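## Task

Use the screwdriver to tighten the screw holding the cable lug (the flat metal cable end) that sits behind the label Q2, leaving every other screw as it was. It only counts as tight if the driver motor turned it in and stopped on its own, so a result shows driver_stopped_at_torque=1; do not turn or shift it afterwards. A screw that was pushed in rather than turned must be fully backed out and driven in again. The torque limit begins at its minimum, which may stop the motor too early, so raise it. Afterwards return every tool to the stand slot it came from, release it, and move the arm well away from the tools; a locked-on tool counts as part of the arm.

## Robot and tools

Robot: one UR7e-type arm (six joints) with a tool changer on its flange. Three tools hang in forks of a stand: grip50 and grip85 (parallel grippers) and driver (a screwdriver with a spring-loaded hex key, a suction sleeve and a torque cutoff). tool_id reports grip50, grip85, driver or none.

Frame: scene frame, origin on the table top under the arm base, +z up, +y to the left when facing +x. end_effector_position (metres) and end_effector_quat_wxyz (w first) always describe the centre of the changer's flat face; the face's z axis points away from the arm. Offsets from that centre in mm along face x,y,z: grip50 grip point (0,-25,180); grip85 grip point (0,0,173) closed, 13 mm nearer when fully open; screwdriver key tip (66,20,345). Grippers close along face x.

Row format (used by execute_actions and move): 17 numbers in this order: x, y, z, qw, qx, qy, qz, tool/lock, grip50_position, grip50_force_limit, grip50_speed, grip85_position, grip85_force_limit, grip85_speed, driver_spindle, driver_torque_limit, driver_sleeve_vacuum. The first seven are an absolute pose of the changer face in the scene frame (metres, unit quaternion). The last ten are each in -1..1. Lock: positive locks onto a plate resting on the face, negative unlocks, 0 keeps the last command (about 1 s to act). grip50_position: +1 open (50 mm), pads meet near -0.65, -1 closes until stopped. grip85_position: +1 open (85 mm), pads meet near -0.8, -1 closes until stopped. Force limits map -1..+1 to 20 N up to 185 N (grip50) or 235 N (grip85); speeds map to about 20..150 mm/s. driver_spindle: +1 is 500 rpm clockwise (screwing in), -1 reverse; the motor keeps running between calls, so finish with 0. driver_torque_limit: -1 is 0.3 N m, +1 is 1.2 N m; it starts at the lowest. driver_sleeve_vacuum above 0.01 turns suction on. Spindle, torque limit and vacuum persist between actions. Tool commands only act while that tool is attached and ready (its readings show numbers, not n/a).

execute_actions(actions): a list of actions; each action is a table of 1 to 15 rows, one row per 1/30 s step, the last row repeated to fill 15 steps. Any target farther than 0.6 m from the current face position along a face axis is refused. Each step the commanded pose is clipped to 100 mm and 16 degrees from the measured pose, so far targets need several actions. Resend the intended quaternion every row. An empty list just reports state and images.

move(target, speed, stop_force, blocking): one 17-number row as an absolute goal; straight-line path, speed 0.002..0.5 m/s (default 0.25), rotation up to twice that in rad/s, 0.5..10 s. stop_force (9..40 N) ends the path when the wrist sensor feels that much extra push along the move line; use it with very low speed when approaching contact, and omit it when backing away. blocking=false returns after 0.5 s; use wait(0) to poll, stop to brake. The move line reports the ending: done, contact, held, off_target, moving, fault; limits=paced means the pose was clipped, limits=held means steps were blocked.

wait(seconds 0..10) holds the last command. zoom_image(camera, region [x0,y0,x1,y1], at most 504x504 px) enlarges part of cam_head_left, cam_head_right (896x504) or cam_wrist (504x504, fisheye). read_manual gives licence text only. finished_scene(scene) ends scene 1 or 2 irreversibly and reveals the next task; replying without a tool call ends everything.

Result lines: changer pose and velocities, Hand target (what the controller now drives toward), joint positions and torques, Wrist force/torque in face axes (offset up to about 4 N, saturates near 50 N, weight of mounted tool removed), plate_near, locked, unlocked, in_stand, unlock_refused, gripper object_status (0 moving, 1 stopped opening, 2 stopped closing = gripped, 3 at target or pads met), position_measured, and driver_turns, driver_screw_detected, driver_sleeve_vacuum_kpa, driver_stopped_at_torque. A pose unreachable line means the clearance check altered the command.

Picking up a tool: align the face onto the plate within about 1 mm and 1 degree, face -y toward the fork's open side; when plate_near is 1 send lock +1 and wait for locked 1, then wait for readings to show numbers (grippers cycle closed then open on start-up). Lift 10..30 mm (about 20), slide at least 110 mm out the open side along face -y, then lift further. Returning is the reverse; when in_stand is 1, hold still, send lock -1, wait for unlocked 1, then leave. Outside the stand unlocking is refused. Fork arms sit 40..70 mm either side of slot middle along face x, tips 45 mm toward the open side, tops 18 mm below a hung plate face; slots are 180 mm apart. The driver's muffler passes just outside the +x fork arm.

Screwing: press the key tip onto the head and about 2 mm beyond, turn slowly (spindle magnitude 0.2 or less) to seat the hex, and let the arm follow the screw in at 0.7 mm per turn. The motor cuts out at 95 % of the torque limit and sets driver_stopped_at_torque to 1; a restart needs spindle at 0 or below for 0.5 s. If loosening does not lower driver_turns, raise the torque limit. Read labels with the cameras to find the right lug.

Avoid: contact torque reaching a joint limit (wrist joints 24.3 N m, others 130 N m) or any external force of 150 N, either of which stops the arm for 10 s; commanding targets past a firm contact (the arm is stiff); fast impacts; letting motors overheat while holding loads; and dropping or knocking anything off the table, which fails the scene.

Each tool is called after "Emit:" in YAML: its name, and indented under it one key for each argument.

## Session

Emit:
execute_actions:
  actions: []

Scene clock: 0.00 s.
end_effector_position=(+0.8277, -0.0902, +0.3831) locked=0 unlocked=1 plate_near=0 in_stand=0 unlock_refused=0 tool_id=none grip50_position_measured=n/a grip50_object_status=n/a grip85_position_measured=n/a grip85_object_status=n/a driver_sleeve_vacuum_kpa=n/a driver_screw_detected=n/a driver_stopped_at_torque=n/a driver_turns=n/a end_effector_quat_wxyz=(+0.037, -0.376, +0.923, +0.075) end_effector_velocity=(+0.000, -0.001, -0.001) end_effector_angular_velocity=(+0.000, +0.001, -0.000)
Joint positions: [-0.204 -1.042  0.982 -1.716 -1.386  2.051]
Joint velocities: [-0.002  0.002 -0.    -0.     0.    -0.001]
Joint torques (N m, as the arm reports them, + toward a larger angle): no reading
Motor temperatures (°C, as the motors report them): [24 24 24 28 28 27]
Wrist force (N, on the end effector, along its own x y z axes, offset not removed): no reading
Wrist torque (N m, same axes, about the end effector's origin, offset not removed): no reading
Hand target: +0.828, -0.090, +0.383; +0.037, -0.376, +0.923, +0.075
camera_calibration (this result's frames):
cam_wrist: T_world_to_cam=[[-0.752197, -0.653204, -0.0867393, 0.599398], [-0.627727, 0.6703, 0.395799, 0.484264], [-0.200396, 0.352168, -0.914232, 0.59839], [0, 0, 0, 1]] pos_world=[0.874766, -0.143806, 0.407387]

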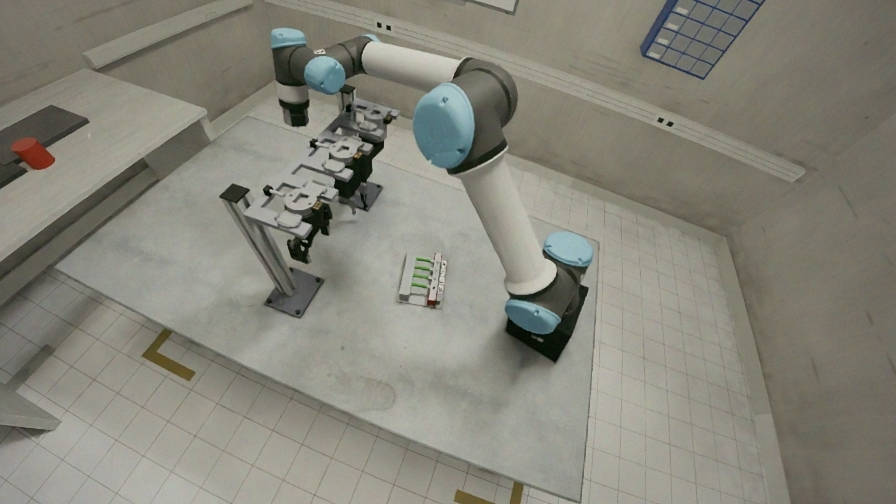

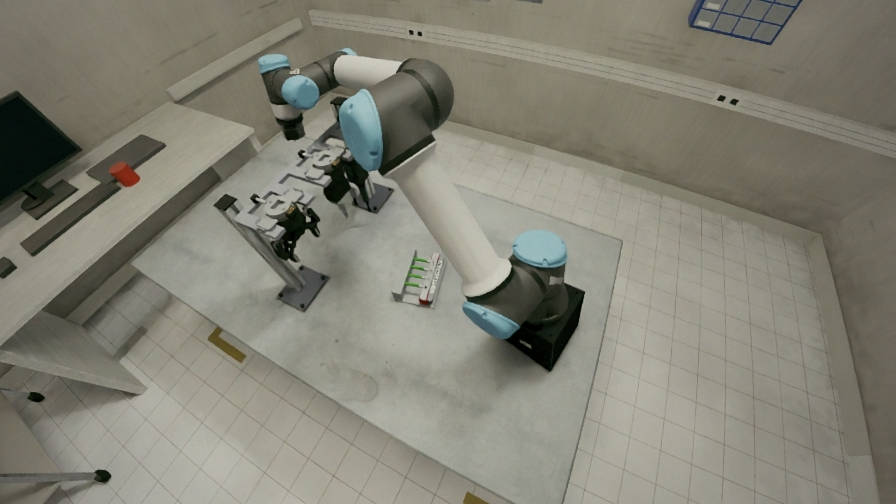

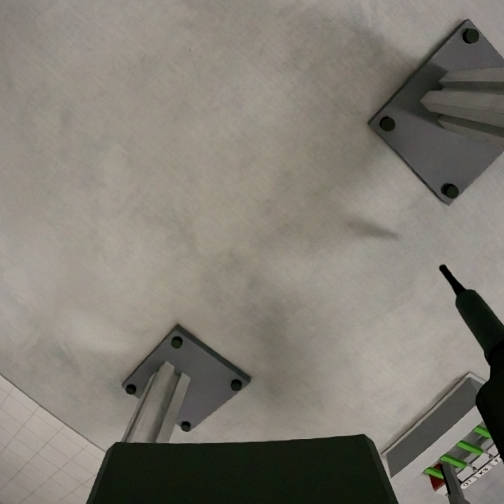

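Emit:
move:
  target: [0.81,-0.1,0.5,0,-0.3,0.954,0,0,0,0,0,0,0,0,0,0,0]

Emit:
move:
  target: [0.68,-0.17,0.52,0,0.7071,0.7071,0,0,0,0,0,0,0,0,0,0,0]
  speed: 0.4

Emit:
move:
  target: [0.66,-0.17,0.47,0,0.7071,0.7071,0,0,0,0,0,0,0,0,0,0,0]

Scene clock: 5.57 s.
end_effector_position=(+0.8102, -0.1000, +0.5000) locked=0 unlocked=1 plate_near=0 in_stand=0 unlock_refused=0 tool_id=none grip50_position_measured=n/a grip50_object_status=n/a grip85_position_measured=n/a grip85_object_status=n/a driver_sleeve_vacuum_kpa=n/a driver_screw_detected=n/a driver_stopped_at_torque=n/a driver_turns=n/a end_effector_quat_wxyz=(+0.000, -0.300, +0.954, +0.000) end_effector_velocity=(-0.000, -0.001, +0.001) end_effector_angular_velocity=(-0.002, +0.004, -0.004)
Joint positions: [-0.191 -1.121  0.825 -1.522 -1.552  2.233]
Joint velocities: [-0.001  0.001 -0.005  0.007 -0.003  0.003]
Joint torques (N m, as the arm reports them, + toward a larger angle): [ 11.29 -49.33 -44.88  -1.54  -2.12   1.33]
Motor temperatures (°C, as the motors report them): [24 24 24 28 28 27]
Wrist force (N, on the end effector, along its own x y z axes, offset not removed): [-2.7 3.1 1.8]
Wrist torque (N m, same axes, about the end effector's origin, offset not removed): [0.20 0.20 0.01]
Hand target: +0.810, -0.100, +0.500; +0.000, -0.300, +0.954, -0.000
Off the commanded pose: 0.000 m, 0 deg.
move: done
camera_calibration (this result's frames):
cam_wrist: T_world_to_cam=[[-0.850471, -0.525088, 0.0313111, 0.62336], [-0.495865, 0.820158, 0.28541, 0.39697], [-0.175545, 0.227207, -0.957894, 0.694335], [0, 0, 0, 1]] pos_world=[0.848881, -0.156016, 0.532283]

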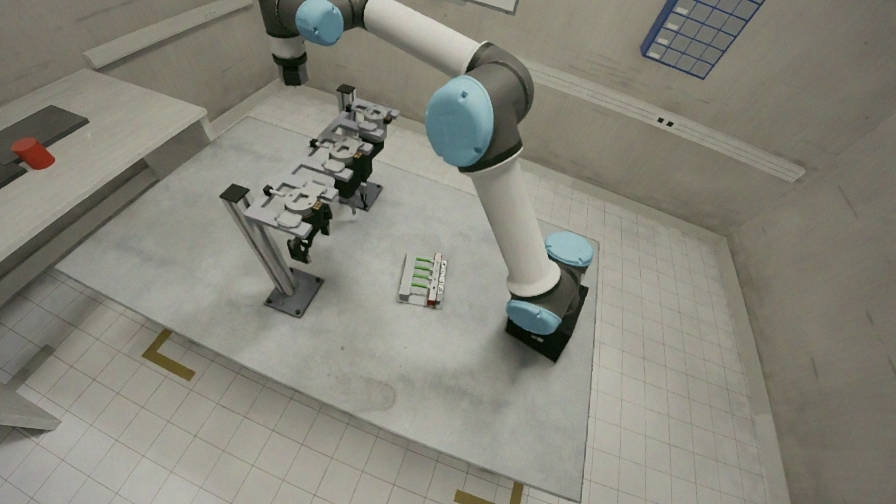

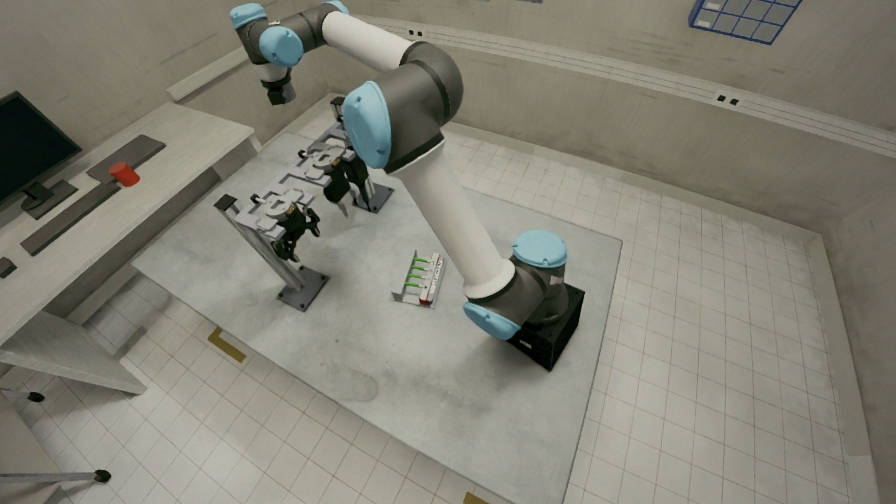

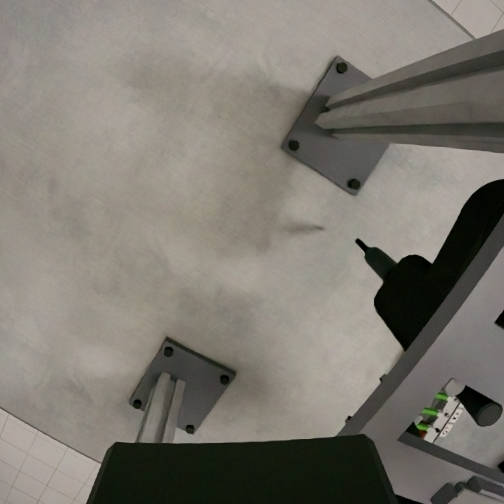

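Scene clock: 8.87 s.
end_effector_position=(+0.6799, -0.1699, +0.5202) locked=0 unlocked=1 plate_near=0 in_stand=0 unlock_refused=0 tool_id=none grip50_position_measured=n/a grip50_object_status=n/a grip85_position_measured=n/a grip85_object_status=n/a driver_sleeve_vacuum_kpa=n/a driver_screw_detected=n/a driver_stopped_at_torque=n/a driver_turns=n/a end_effector_quat_wxyz=(-0.000, +0.707, +0.707, +0.000) end_effector_velocity=(-0.000, -0.000, -0.001) end_effector_angular_velocity=(+0.000, +0.000, -0.008)
Joint positions: [-0.385 -1.446  1.271 -1.634 -1.505  4.225]
Joint velocities: [-0.001  0.     0.001 -0.001  0.     0.008]
Joint torques (N m, as the arm reports them, + toward a larger angle): [ -6.95 -55.17 -15.72  -4.83   1.2    1.3 ]
Motor temperatures (°C, as the motors report them): [24 24 24 28 28 27]
Wrist force (N, on the end effector, along its own x y z axes, offset not removed): [-2.7 -3.0 -0.2]
Wrist torque (N m, same axes, about the end effector's origin, offset not removed): [-0.15 0.10 0.03]
Hand target: +0.680, -0.170, +0.520; -0.000, +0.707, +0.707, +0.000
Off the commanded pose: 0.000 m, 0 deg.
move: done
camera_calibration (this result's frames):
cam_wrist: T_world_to_cam=[[0.0557549, 0.997919, 0.0323824, 0.117272], [0.956288, -0.0626975, 0.285628, -0.753593], [0.287064, 0.0150418, -0.957793, 0.356073], [0, 0, 0, 1]] pos_world=[0.611898, -0.169633, 0.552494]

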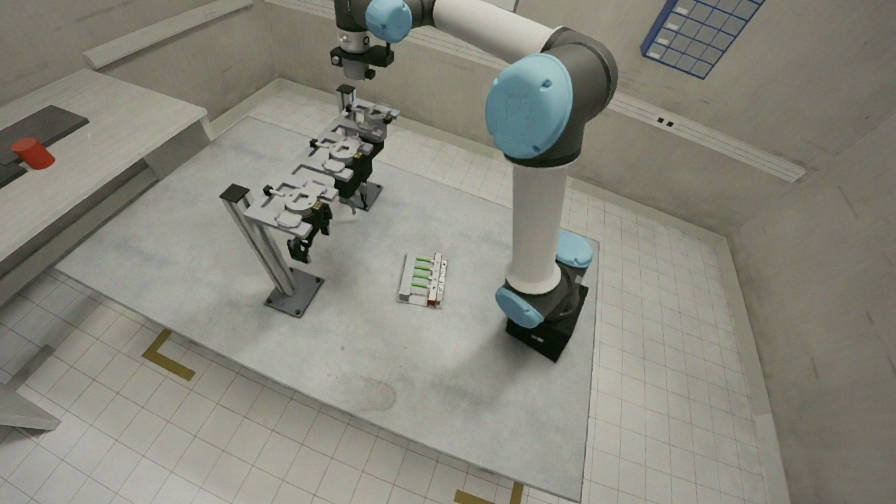

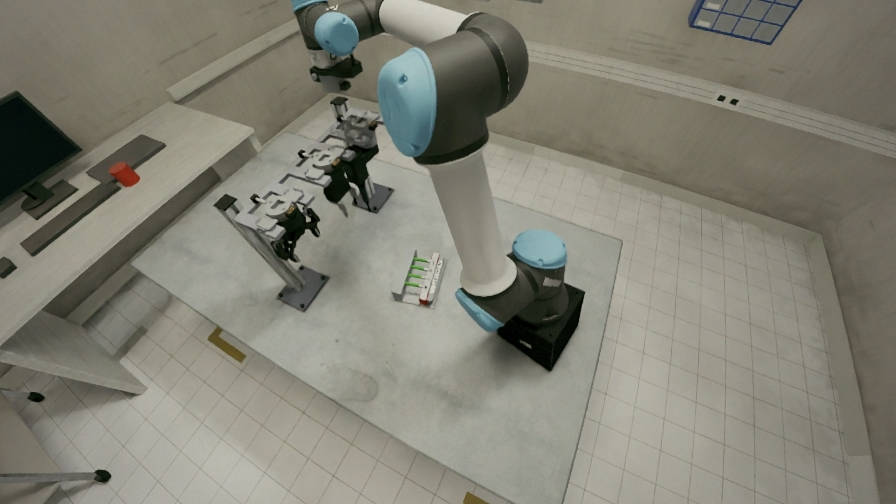

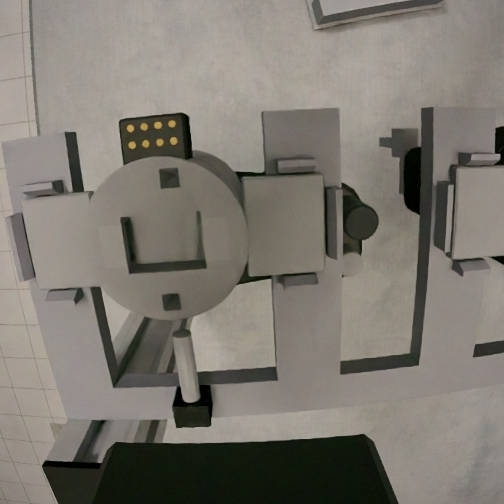

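Scene clock: 9.77 s.
end_effector_position=(+0.6599, -0.1699, +0.4702) locked=0 unlocked=1 plate_near=0 in_stand=0 unlock_refused=0 tool_id=none grip50_position_measured=n/a grip50_object_status=n/a grip85_position_measured=n/a grip85_object_status=n/a driver_sleeve_vacuum_kpa=n/a driver_screw_detected=n/a driver_stopped_at_torque=n/a driver_turns=n/a end_effector_quat_wxyz=(-0.000, +0.707, +0.707, +0.000) end_effector_velocity=(-0.001, +0.000, -0.001) end_effector_angular_velocity=(-0.000, -0.001, +0.000)
Joint positions: [-0.396 -1.476  1.441 -1.773 -1.503  4.215]
Joint velocities: [-0.    -0.001  0.005 -0.005  0.    -0.   ]
Joint torques (N m, as the arm reports them, + toward a larger angle): [ -7.35 -54.34 -14.77  -4.9    2.27  -1.39]
Motor temperatures (°C, as the motors report them): [24 24 24 28 28 27]
Wrist force (N, on the end effector, along its own x y z axes, offset not removed): [0.7 0.4 2.7]
Wrist torque (N m, same axes, about the end effector's origin, offset not removed): [0.10 0.01 -0.11]
Hand target: +0.660, -0.170, +0.470; -0.000, +0.707, +0.707, +0.000
Off the commanded pose: 0.000 m, 0 deg.
move: done
camera_calibration (this result's frames):
cam_wrist: T_world_to_cam=[[0.0564442, 0.997899, 0.0318216, 0.119804], [0.956308, -0.0631943, 0.285448, -0.720183], [0.28686, 0.0143193, -0.957866, 0.313963], [0, 0, 0, 1]] pos_world=[0.591891, -0.16956, 0.502497]

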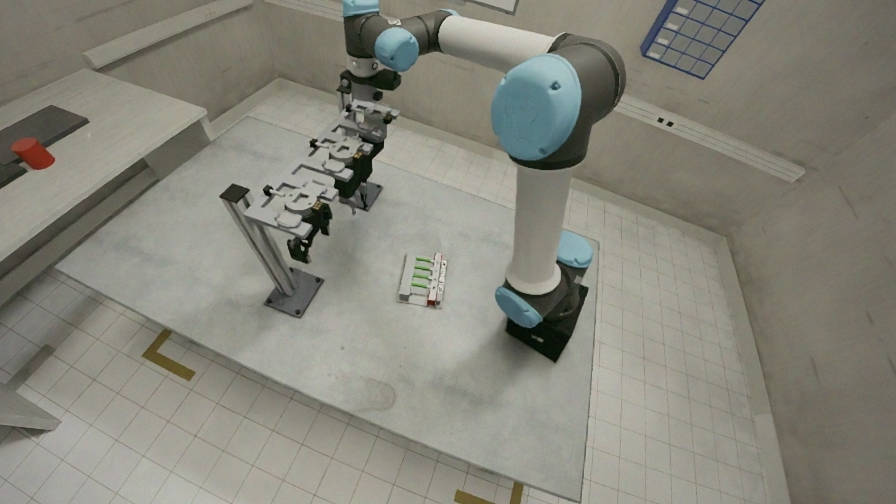

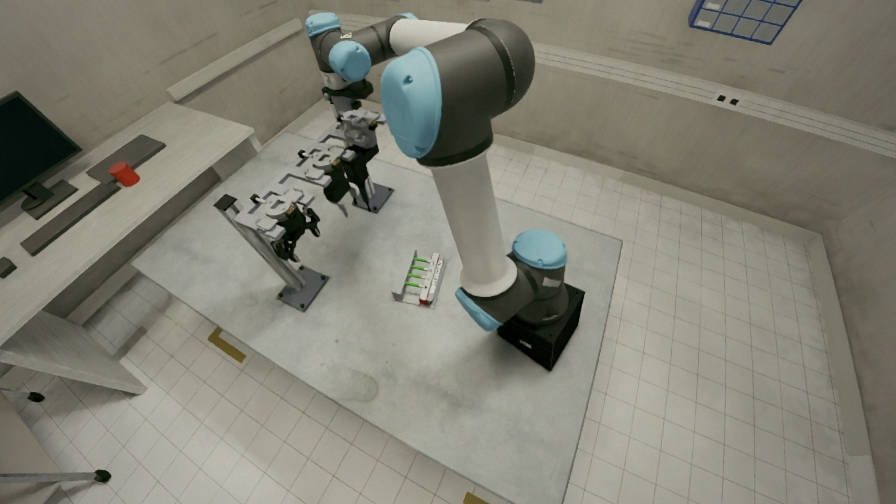

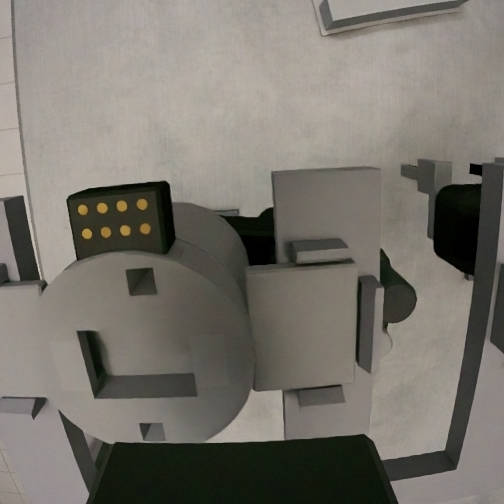

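Emit:
move:
  target: [0.672,-0.203,0.475,0,0.7071,0.7071,0,0,0,0,0,0,0,0,0,0,0]

Scene clock: 14.23 s.
end_effector_position=(+0.6719, -0.2029, +0.4750) locked=0 unlocked=1 plate_near=0 in_stand=0 unlock_refused=0 tool_id=none grip50_position_measured=n/a grip50_object_status=n/a grip85_position_measured=n/a grip85_object_status=n/a driver_sleeve_vacuum_kpa=n/a driver_screw_detected=n/a driver_stopped_at_torque=n/a driver_turns=n/a end_effector_quat_wxyz=(+0.000, +0.707, +0.707, +0.000) end_effector_velocity=(+0.001, -0.001, +0.001) end_effector_angular_velocity=(-0.001, -0.001, -0.001)
Joint positions: [-0.439 -1.428  1.362 -1.74  -1.493  4.173]
Joint velocities: [-0.001  0.003 -0.007  0.003  0.    -0.   ]
Joint torques (N m, as the arm reports them, + toward a larger angle): [ -7.1  -35.4  -43.71  -1.39   2.31  -1.41]
Motor temperatures (°C, as the motors report them): [24 24 24 28 28 27]
Wrist force (N, on the end effector, along its own x y z axes, offset not removed): [-0.5 -0.1 1.5]
Wrist torque (N m, same axes, about the end effector's origin, offset not removed): [0.12 -0.03 -0.15]
Hand target: +0.672, -0.203, +0.475; -0.000, +0.707, +0.707, +0.000
Off the commanded pose: 0.000 m, 0 deg.
move: done
camera_calibration (this result's frames):
cam_wrist: T_world_to_cam=[[0.0564606, 0.997896, 0.0318592, 0.15181], [0.95627, -0.0632227, 0.285571, -0.735118], [0.286985, 0.0143424, -0.957828, 0.315474], [0, 0, 0, 1]] pos_world=[0.603864, -0.202491, 0.507262]

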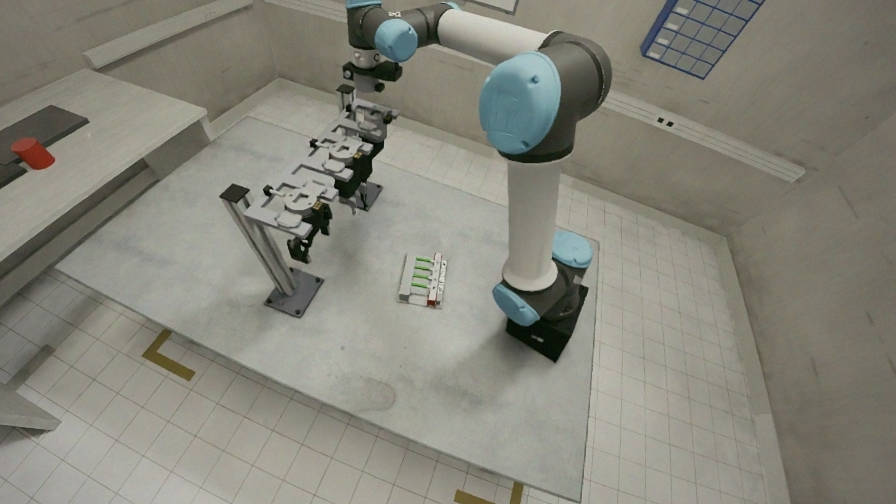

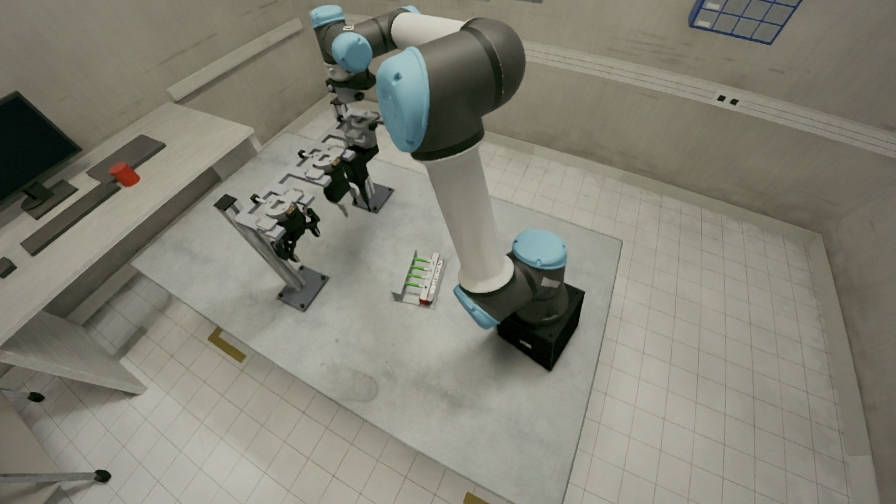

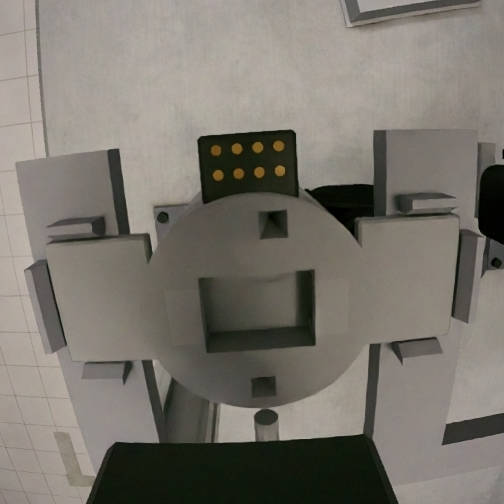

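Emit:
move:
  target: [0.6455,-0.199,0.45,0,0.7071,0.7071,0,0,0,0,0,0,0,0,0,0,0]
  speed: 0.1

Emit:
move:
  target: [0.6455,-0.199,0.43,0,0.7071,0.7071,0,0,0,0,0,0,0,0,0,0,0]
  speed: 0.05

Scene clock: 22.93 s.
end_effector_position=(+0.6456, -0.1990, +0.4502) locked=0 unlocked=1 plate_near=0 in_stand=0 unlock_refused=0 tool_id=none grip50_position_measured=n/a grip50_object_status=n/a grip85_position_measured=n/a grip85_object_status=n/a driver_sleeve_vacuum_kpa=n/a driver_screw_detected=n/a driver_stopped_at_torque=n/a driver_turns=n/a end_effector_quat_wxyz=(-0.000, +0.707, +0.707, +0.000) end_effector_velocity=(-0.001, +0.001, -0.001) end_effector_angular_velocity=(-0.000, -0.001, -0.001)
Joint positions: [-0.454 -1.477  1.496 -1.823 -1.489  4.158]
Joint velocities: [-0.    -0.003  0.006 -0.005  0.     0.001]
Joint torques (N m, as the arm reports them, + toward a larger angle): [ -7.39 -53.07 -14.98  -4.79   2.38  -1.38]
Motor temperatures (°C, as the motors report them): [24 24 24 28 28 27]
Wrist force (N, on the end effector, along its own x y z axes, offset not removed): [-2.5 -0.4 4.9]
Wrist torque (N m, same axes, about the end effector's origin, offset not removed): [-0.01 0.09 0.07]
Hand target: +0.645, -0.199, +0.450; -0.000, +0.707, +0.707, +0.000
Off the commanded pose: 0.000 m, 0 deg.
move: done
camera_calibration (this result's frames):
cam_wrist: T_world_to_cam=[[0.0564503, 0.997898, 0.0318303, 0.15022], [0.956305, -0.0632028, 0.285457, -0.702571], [0.286869, 0.0143253, -0.957863, 0.299319], [0, 0, 0, 1]] pos_world=[0.577527, -0.198596, 0.482479]

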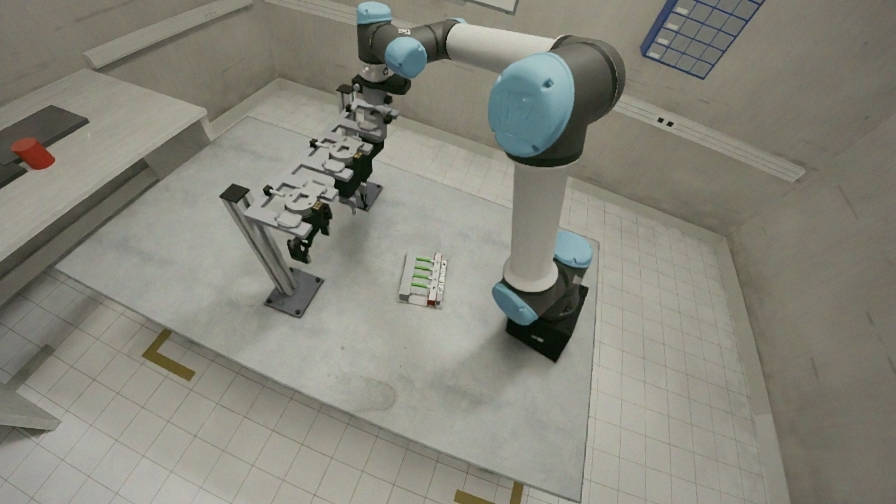

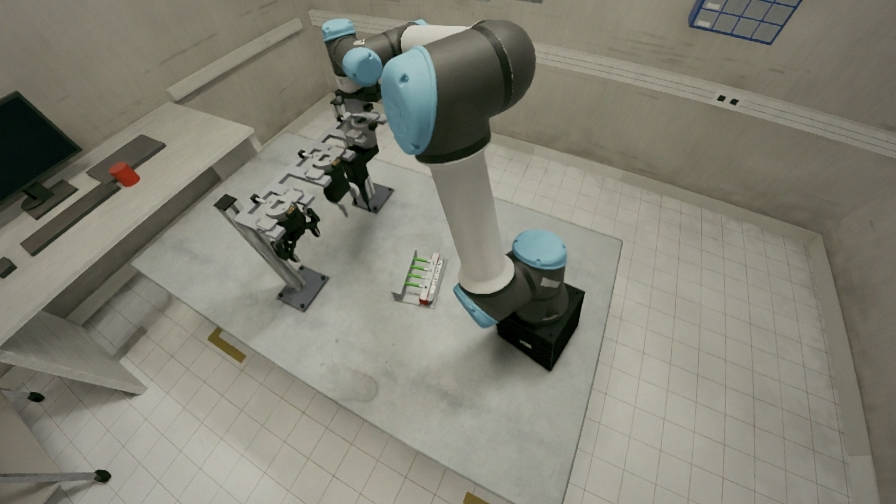

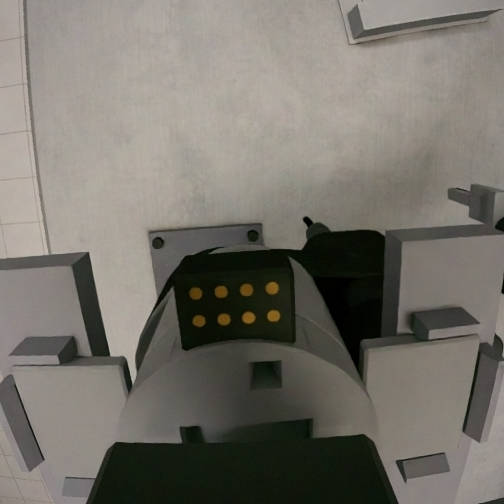

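Scene clock: 23.73 s.
end_effector_position=(+0.6455, -0.1990, +0.4302) locked=0 unlocked=1 plate_near=0 in_stand=0 unlock_refused=0 tool_id=none grip50_position_measured=n/a grip50_object_status=n/a grip85_position_measured=n/a grip85_object_status=n/a driver_sleeve_vacuum_kpa=n/a driver_screw_detected=n/a driver_stopped_at_torque=n/a driver_turns=n/a end_effector_quat_wxyz=(-0.000, +0.707, +0.707, -0.000) end_effector_velocity=(-0.000, +0.000, -0.002) end_effector_angular_velocity=(-0.000, -0.000, -0.000)
Joint positions: [-0.451 -1.464  1.53  -1.871 -1.49   4.161]
Joint velocities: [ 0.     0.001  0.004 -0.006 -0.     0.001]
Joint torques (N m, as the arm reports them, + toward a larger angle): [  9.95 -34.12 -14.98  -4.71  -2.18   1.26]
Motor temperatures (°C, as the motors report them): [24 24 24 28 28 27]
Wrist force (N, on the end effector, along its own x y z axes, offset not removed): [0.0 1.2 2.3]
Wrist torque (N m, same axes, about the end effector's origin, offset not removed): [0.10 0.08 -0.06]
Hand target: +0.645, -0.199, +0.430; -0.000, +0.707, +0.707, -0.000
Off the commanded pose: 0.000 m, 0 deg.
move: done
camera_calibration (this result's frames):
cam_wrist: T_world_to_cam=[[0.0564372, 0.9979, 0.0317775, 0.150902], [0.956302, -0.0631753, 0.285475, -0.696766], [0.286883, 0.0142775, -0.957859, 0.280216], [0, 0, 0, 1]] pos_world=[0.577413, -0.198604, 0.462522]

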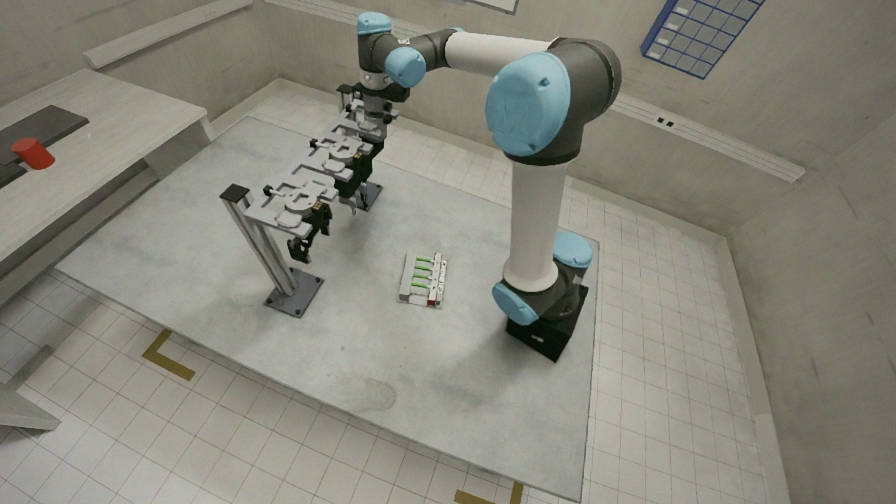

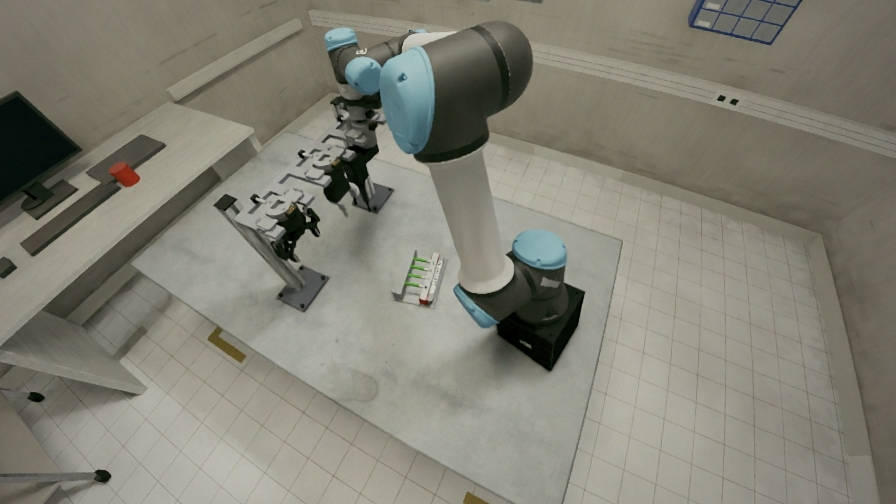

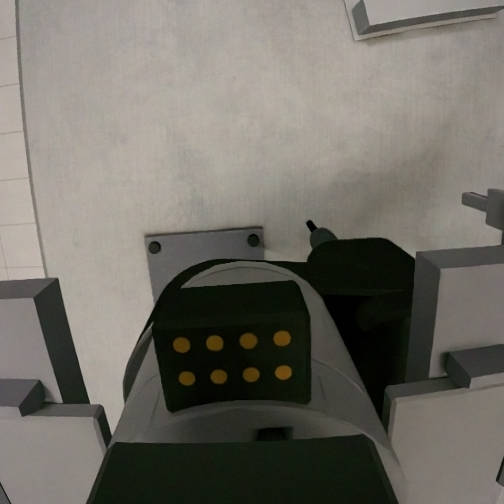

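Emit:
move:
  target: [0.646,-0.2023,0.42,0,0.723,0.6909,0,0,0,0,0,0,0,0,0,0,0]
  speed: 0.03

Emit:
move:
  target: [0.646,-0.2023,0.4,0,0.723,0.6909,0,0,0,0,0,0,0,0,0,0,0]
  speed: 0.005
  stop_force: 10

Scene clock: 35.20 s.
end_effector_position=(+0.6460, -0.2022, +0.4202) locked=0 unlocked=1 plate_near=0 in_stand=0 unlock_refused=0 tool_id=none grip50_position_measured=n/a grip50_object_status=n/a grip85_position_measured=n/a grip85_object_status=n/a driver_sleeve_vacuum_kpa=n/a driver_screw_detected=n/a driver_stopped_at_torque=n/a driver_turns=n/a end_effector_quat_wxyz=(-0.000, +0.723, +0.691, +0.000) end_effector_velocity=(+0.000, -0.000, -0.002) end_effector_angular_velocity=(+0.000, +0.001, -0.008)
Joint positions: [-0.454 -1.453  1.542 -1.893 -1.489  4.203]
Joint velocities: [-0.     0.003  0.002 -0.004  0.     0.008]
Joint torques (N m, as the arm reports them, + toward a larger angle): [ -7.74 -33.68 -14.96  -4.8    2.35   1.28]
Motor temperatures (°C, as the motors report them): [24 24 24 28 28 27]
Wrist force (N, on the end effector, along its own x y z axes, offset not removed): [-1.3 0.9 2.1]
Wrist torque (N m, same axes, about the end effector's origin, offset not removed): [-0.03 0.11 -0.11]
Hand target: +0.646, -0.202, +0.420; -0.000, +0.723, +0.691, +0.000
Off the commanded pose: 0.000 m, 0 deg.
move: done
camera_calibration (this result's frames):
cam_wrist: T_world_to_cam=[[0.100845, 0.994394, 0.0317955, 0.125038], [0.952535, -0.105728, 0.285479, -0.700773], [0.287241, 0.00149724, -0.957857, 0.267696], [0, 0, 0, 1]] pos_world=[0.578008, -0.198829, 0.452495]

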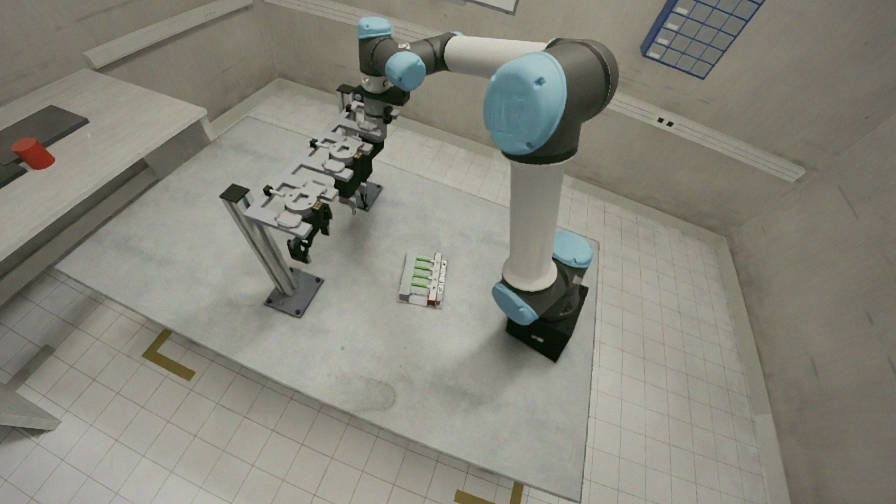

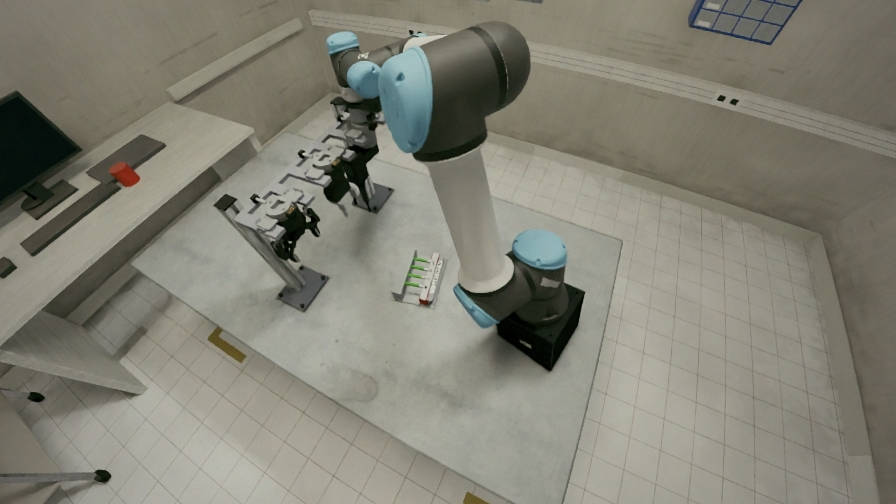

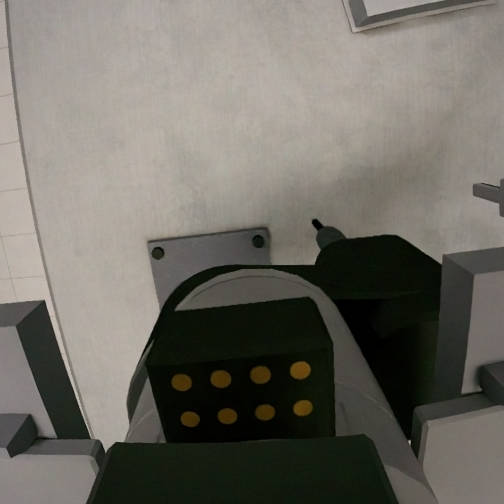

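Scene clock: 35.77 s.
end_effector_position=(+0.6459, -0.2023, +0.4191) locked=0 unlocked=1 plate_near=0 in_stand=0 unlock_refused=0 tool_id=none grip50_position_measured=n/a grip50_object_status=n/a grip85_position_measured=n/a grip85_object_status=n/a driver_sleeve_vacuum_kpa=n/a driver_screw_detected=n/a driver_stopped_at_torque=n/a driver_turns=n/a end_effector_quat_wxyz=(+0.000, +0.723, +0.691, +0.000) end_effector_velocity=(-0.000, +0.000, +0.000) end_effector_angular_velocity=(+0.002, +0.003, +0.000)
Joint positions: [-0.454 -1.452  1.544 -1.896 -1.489  4.203]
Joint velocities: [ 0.    -0.    -0.002  0.005  0.    -0.   ]
Joint torques (N m, as the arm reports them, + toward a larger angle): [  5.77 -32.55 -28.05   1.78   1.28   0.72]
Motor temperatures (°C, as the motors report them): [24 24 24 28 28 27]
Wrist force (N, on the end effector, along its own x y z axes, offset not removed): [-3.1 3.5 -25.2]
Wrist torque (N m, same axes, about the end effector's origin, offset not removed): [0.11 -0.20 -0.03]
Hand target: +0.646, -0.202, +0.419; +0.000, +0.723, +0.691, +0.000
Off the commanded pose: 0.019 m, 0 deg.
move: contact
camera_calibration (this result's frames):
cam_wrist: T_world_to_cam=[[0.101075, 0.994371, 0.0317972, 0.124998], [0.952496, -0.105948, 0.285527, -0.700453], [0.287289, 0.00142715, -0.957843, 0.266579], [0, 0, 0, 1]] pos_world=[0.57796, -0.198887, 0.451365]

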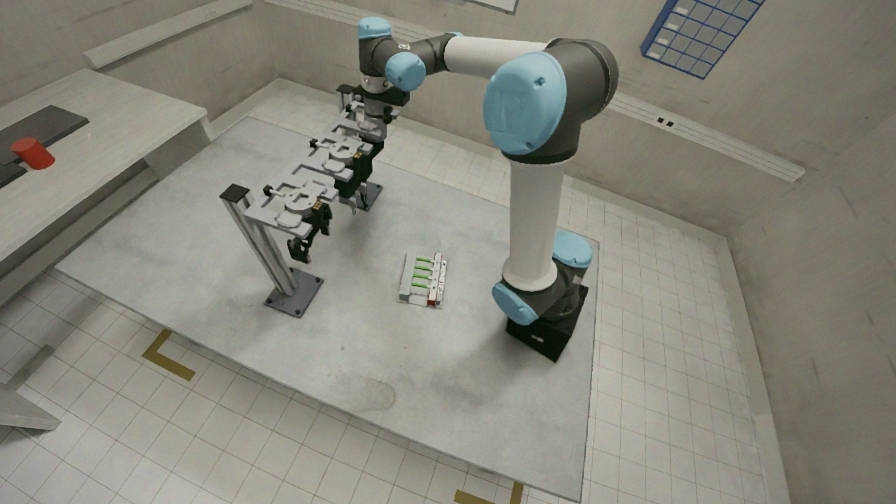

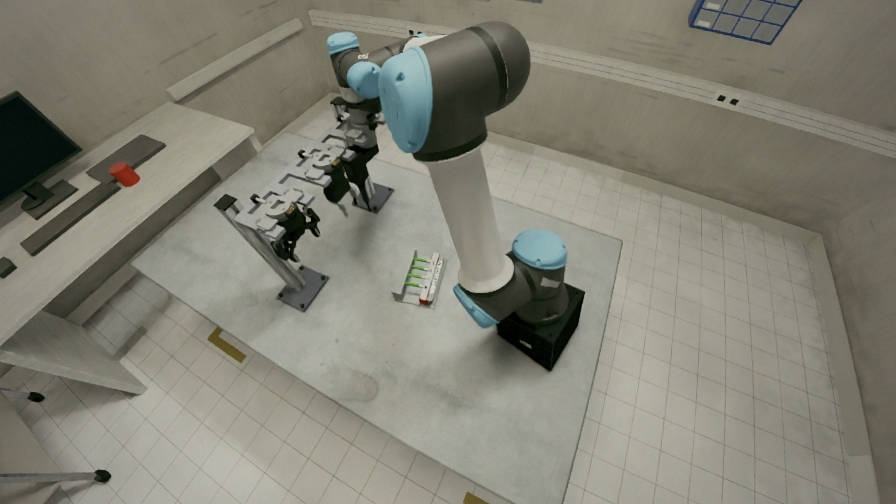

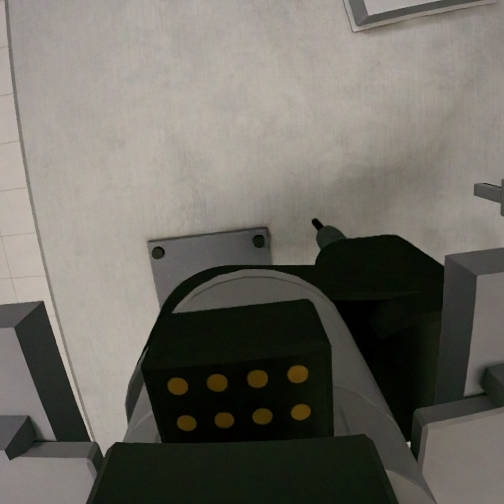

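Emit:
move:
  target: [0.6455,-0.1985,0.424,0,0.6928,0.7211,0,0,0,0,0,0,0,0,0,0,0]
  speed: 0.06

Emit:
move:
  target: [0.6455,-0.1985,0.4,0,0.6928,0.7211,0,0,0,0,0,0,0,0,0,0,0]
  speed: 0.005
  stop_force: 10

Scene clock: 43.17 s.
end_effector_position=(+0.6455, -0.1986, +0.4239) locked=0 unlocked=1 plate_near=0 in_stand=0 unlock_refused=0 tool_id=none grip50_position_measured=n/a grip50_object_status=n/a grip85_position_measured=n/a grip85_object_status=n/a driver_sleeve_vacuum_kpa=n/a driver_screw_detected=n/a driver_stopped_at_torque=n/a driver_turns=n/a end_effector_quat_wxyz=(+0.000, +0.693, +0.721, -0.000) end_effector_velocity=(-0.000, +0.000, +0.002) end_effector_angular_velocity=(-0.001, -0.002, +0.011)
Joint positions: [-0.449 -1.459  1.541 -1.886 -1.49   4.124]
Joint velocities: [-0.    -0.003 -0.001  0.001 -0.    -0.011]
Joint torques (N m, as the arm reports them, + toward a larger angle): [ 10.08 -53.82 -43.74  -1.28  -2.23  -1.33]
Motor temperatures (°C, as the motors report them): [24 24 24 28 28 27]
Wrist force (N, on the end effector, along its own x y z axes, offset not removed): [-3.0 2.4 2.6]
Wrist torque (N m, same axes, about the end effector's origin, offset not removed): [0.13 0.14 -0.05]
Hand target: +0.646, -0.199, +0.424; +0.000, +0.693, +0.721, -0.000
Off the commanded pose: 0.000 m, 0 deg.
move: done
camera_calibration (this result's frames):
cam_wrist: T_world_to_cam=[[0.0176094, 0.999341, 0.0317494, 0.176039], [0.95803, -0.0259516, 0.285491, -0.688745], [0.286127, 0.0253895, -0.957855, 0.276881], [0, 0, 0, 1]] pos_world=[0.577515, -0.200827, 0.456254]

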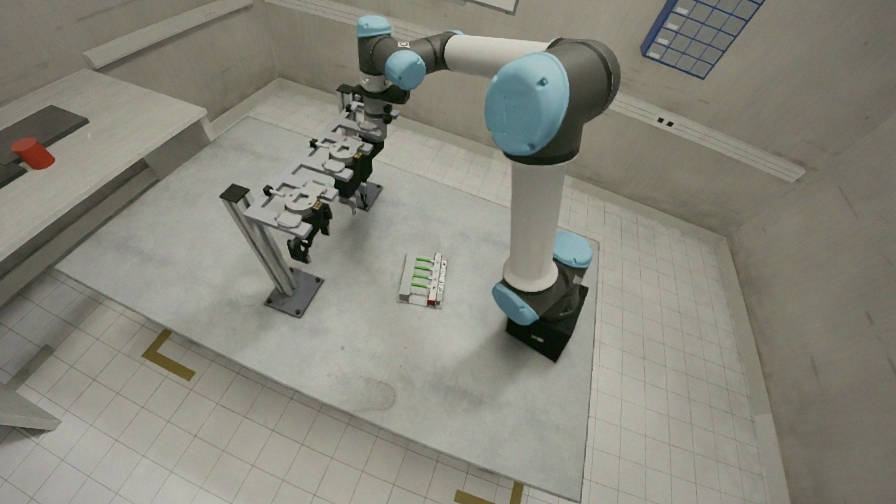

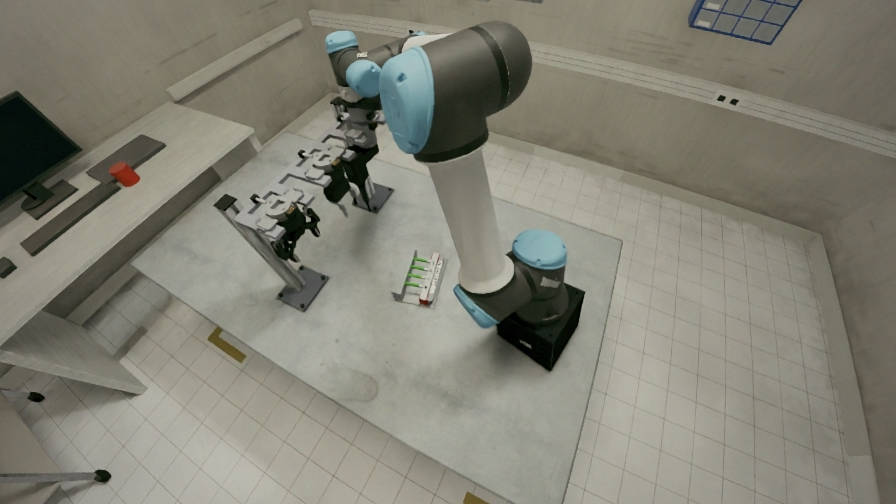

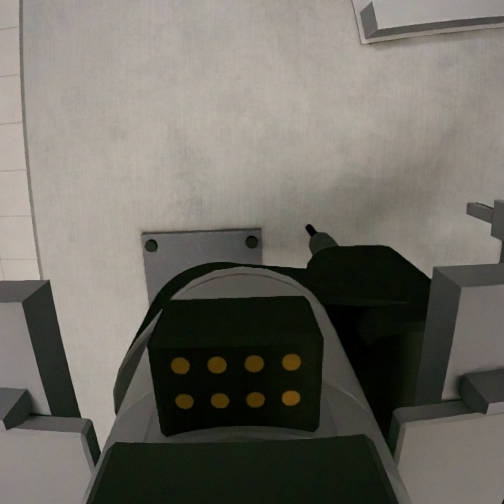

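Scene clock: 46.50 s.
end_effector_position=(+0.6455, -0.1985, +0.4091) locked=0 unlocked=1 plate_near=1 in_stand=1 unlock_refused=0 tool_id=none grip50_position_measured=n/a grip50_object_status=n/a grip85_position_measured=n/a grip85_object_status=n/a driver_sleeve_vacuum_kpa=n/a driver_screw_detected=n/a driver_stopped_at_torque=n/a driver_turns=n/a end_effector_quat_wxyz=(+0.000, +0.693, +0.721, -0.000) end_effector_velocity=(-0.000, +0.000, +0.001) end_effector_angular_velocity=(+0.001, +0.002, +0.001)
Joint positions: [-0.447 -1.447  1.564 -1.922 -1.491  4.125]
Joint velocities: [ 0.    -0.001 -0.003  0.006 -0.    -0.   ]
Joint torques (N m, as the arm reports them, + toward a larger angle): [  6.04 -29.6  -25.5    1.56  -1.57   0.91]
Motor temperatures (°C, as the motors report them): [24 24 24 28 28 27]
Wrist force (N, on the end effector, along its own x y z axes, offset not removed): [-3.4 2.7 -34.0]
Wrist torque (N m, same axes, about the end effector's origin, offset not removed): [0.86 0.57 -0.11]
Hand target: +0.645, -0.199, +0.409; +0.000, +0.693, +0.721, +0.000
Off the commanded pose: 0.009 m, 0 deg.
move: contact
camera_calibration (this result's frames):
cam_wrist: T_world_to_cam=[[0.0168685, 0.999354, 0.0317183, 0.17692], [0.958039, -0.0252334, 0.285526, -0.684312], [0.286142, 0.0255709, -0.957846, 0.262669], [0, 0, 0, 1]] pos_world=[0.577452, -0.20079, 0.441374]

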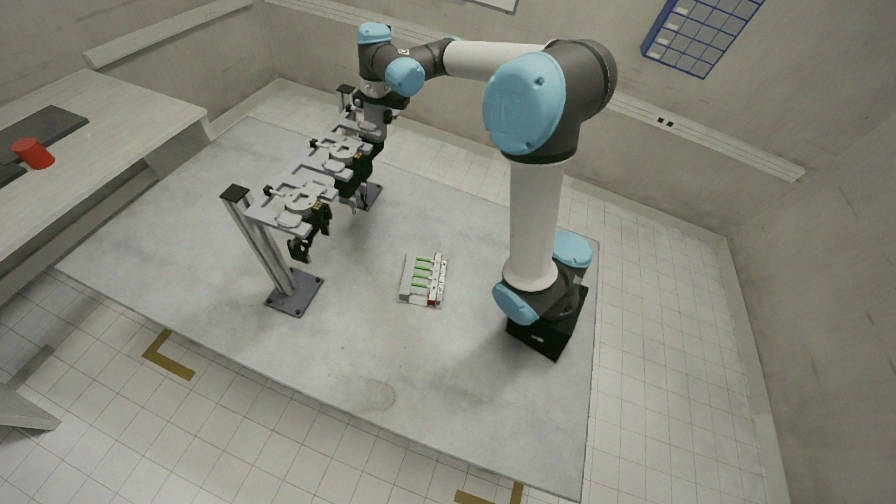

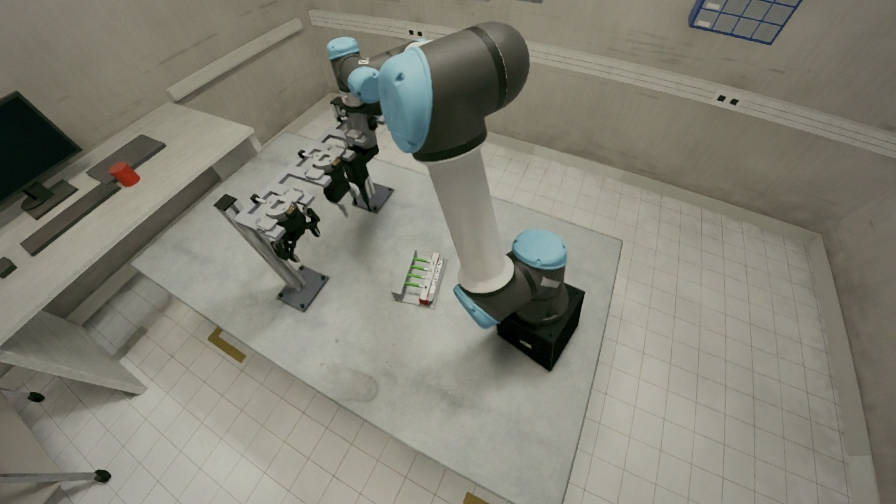

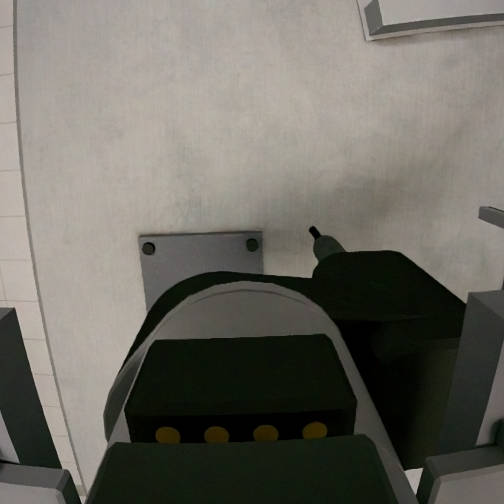

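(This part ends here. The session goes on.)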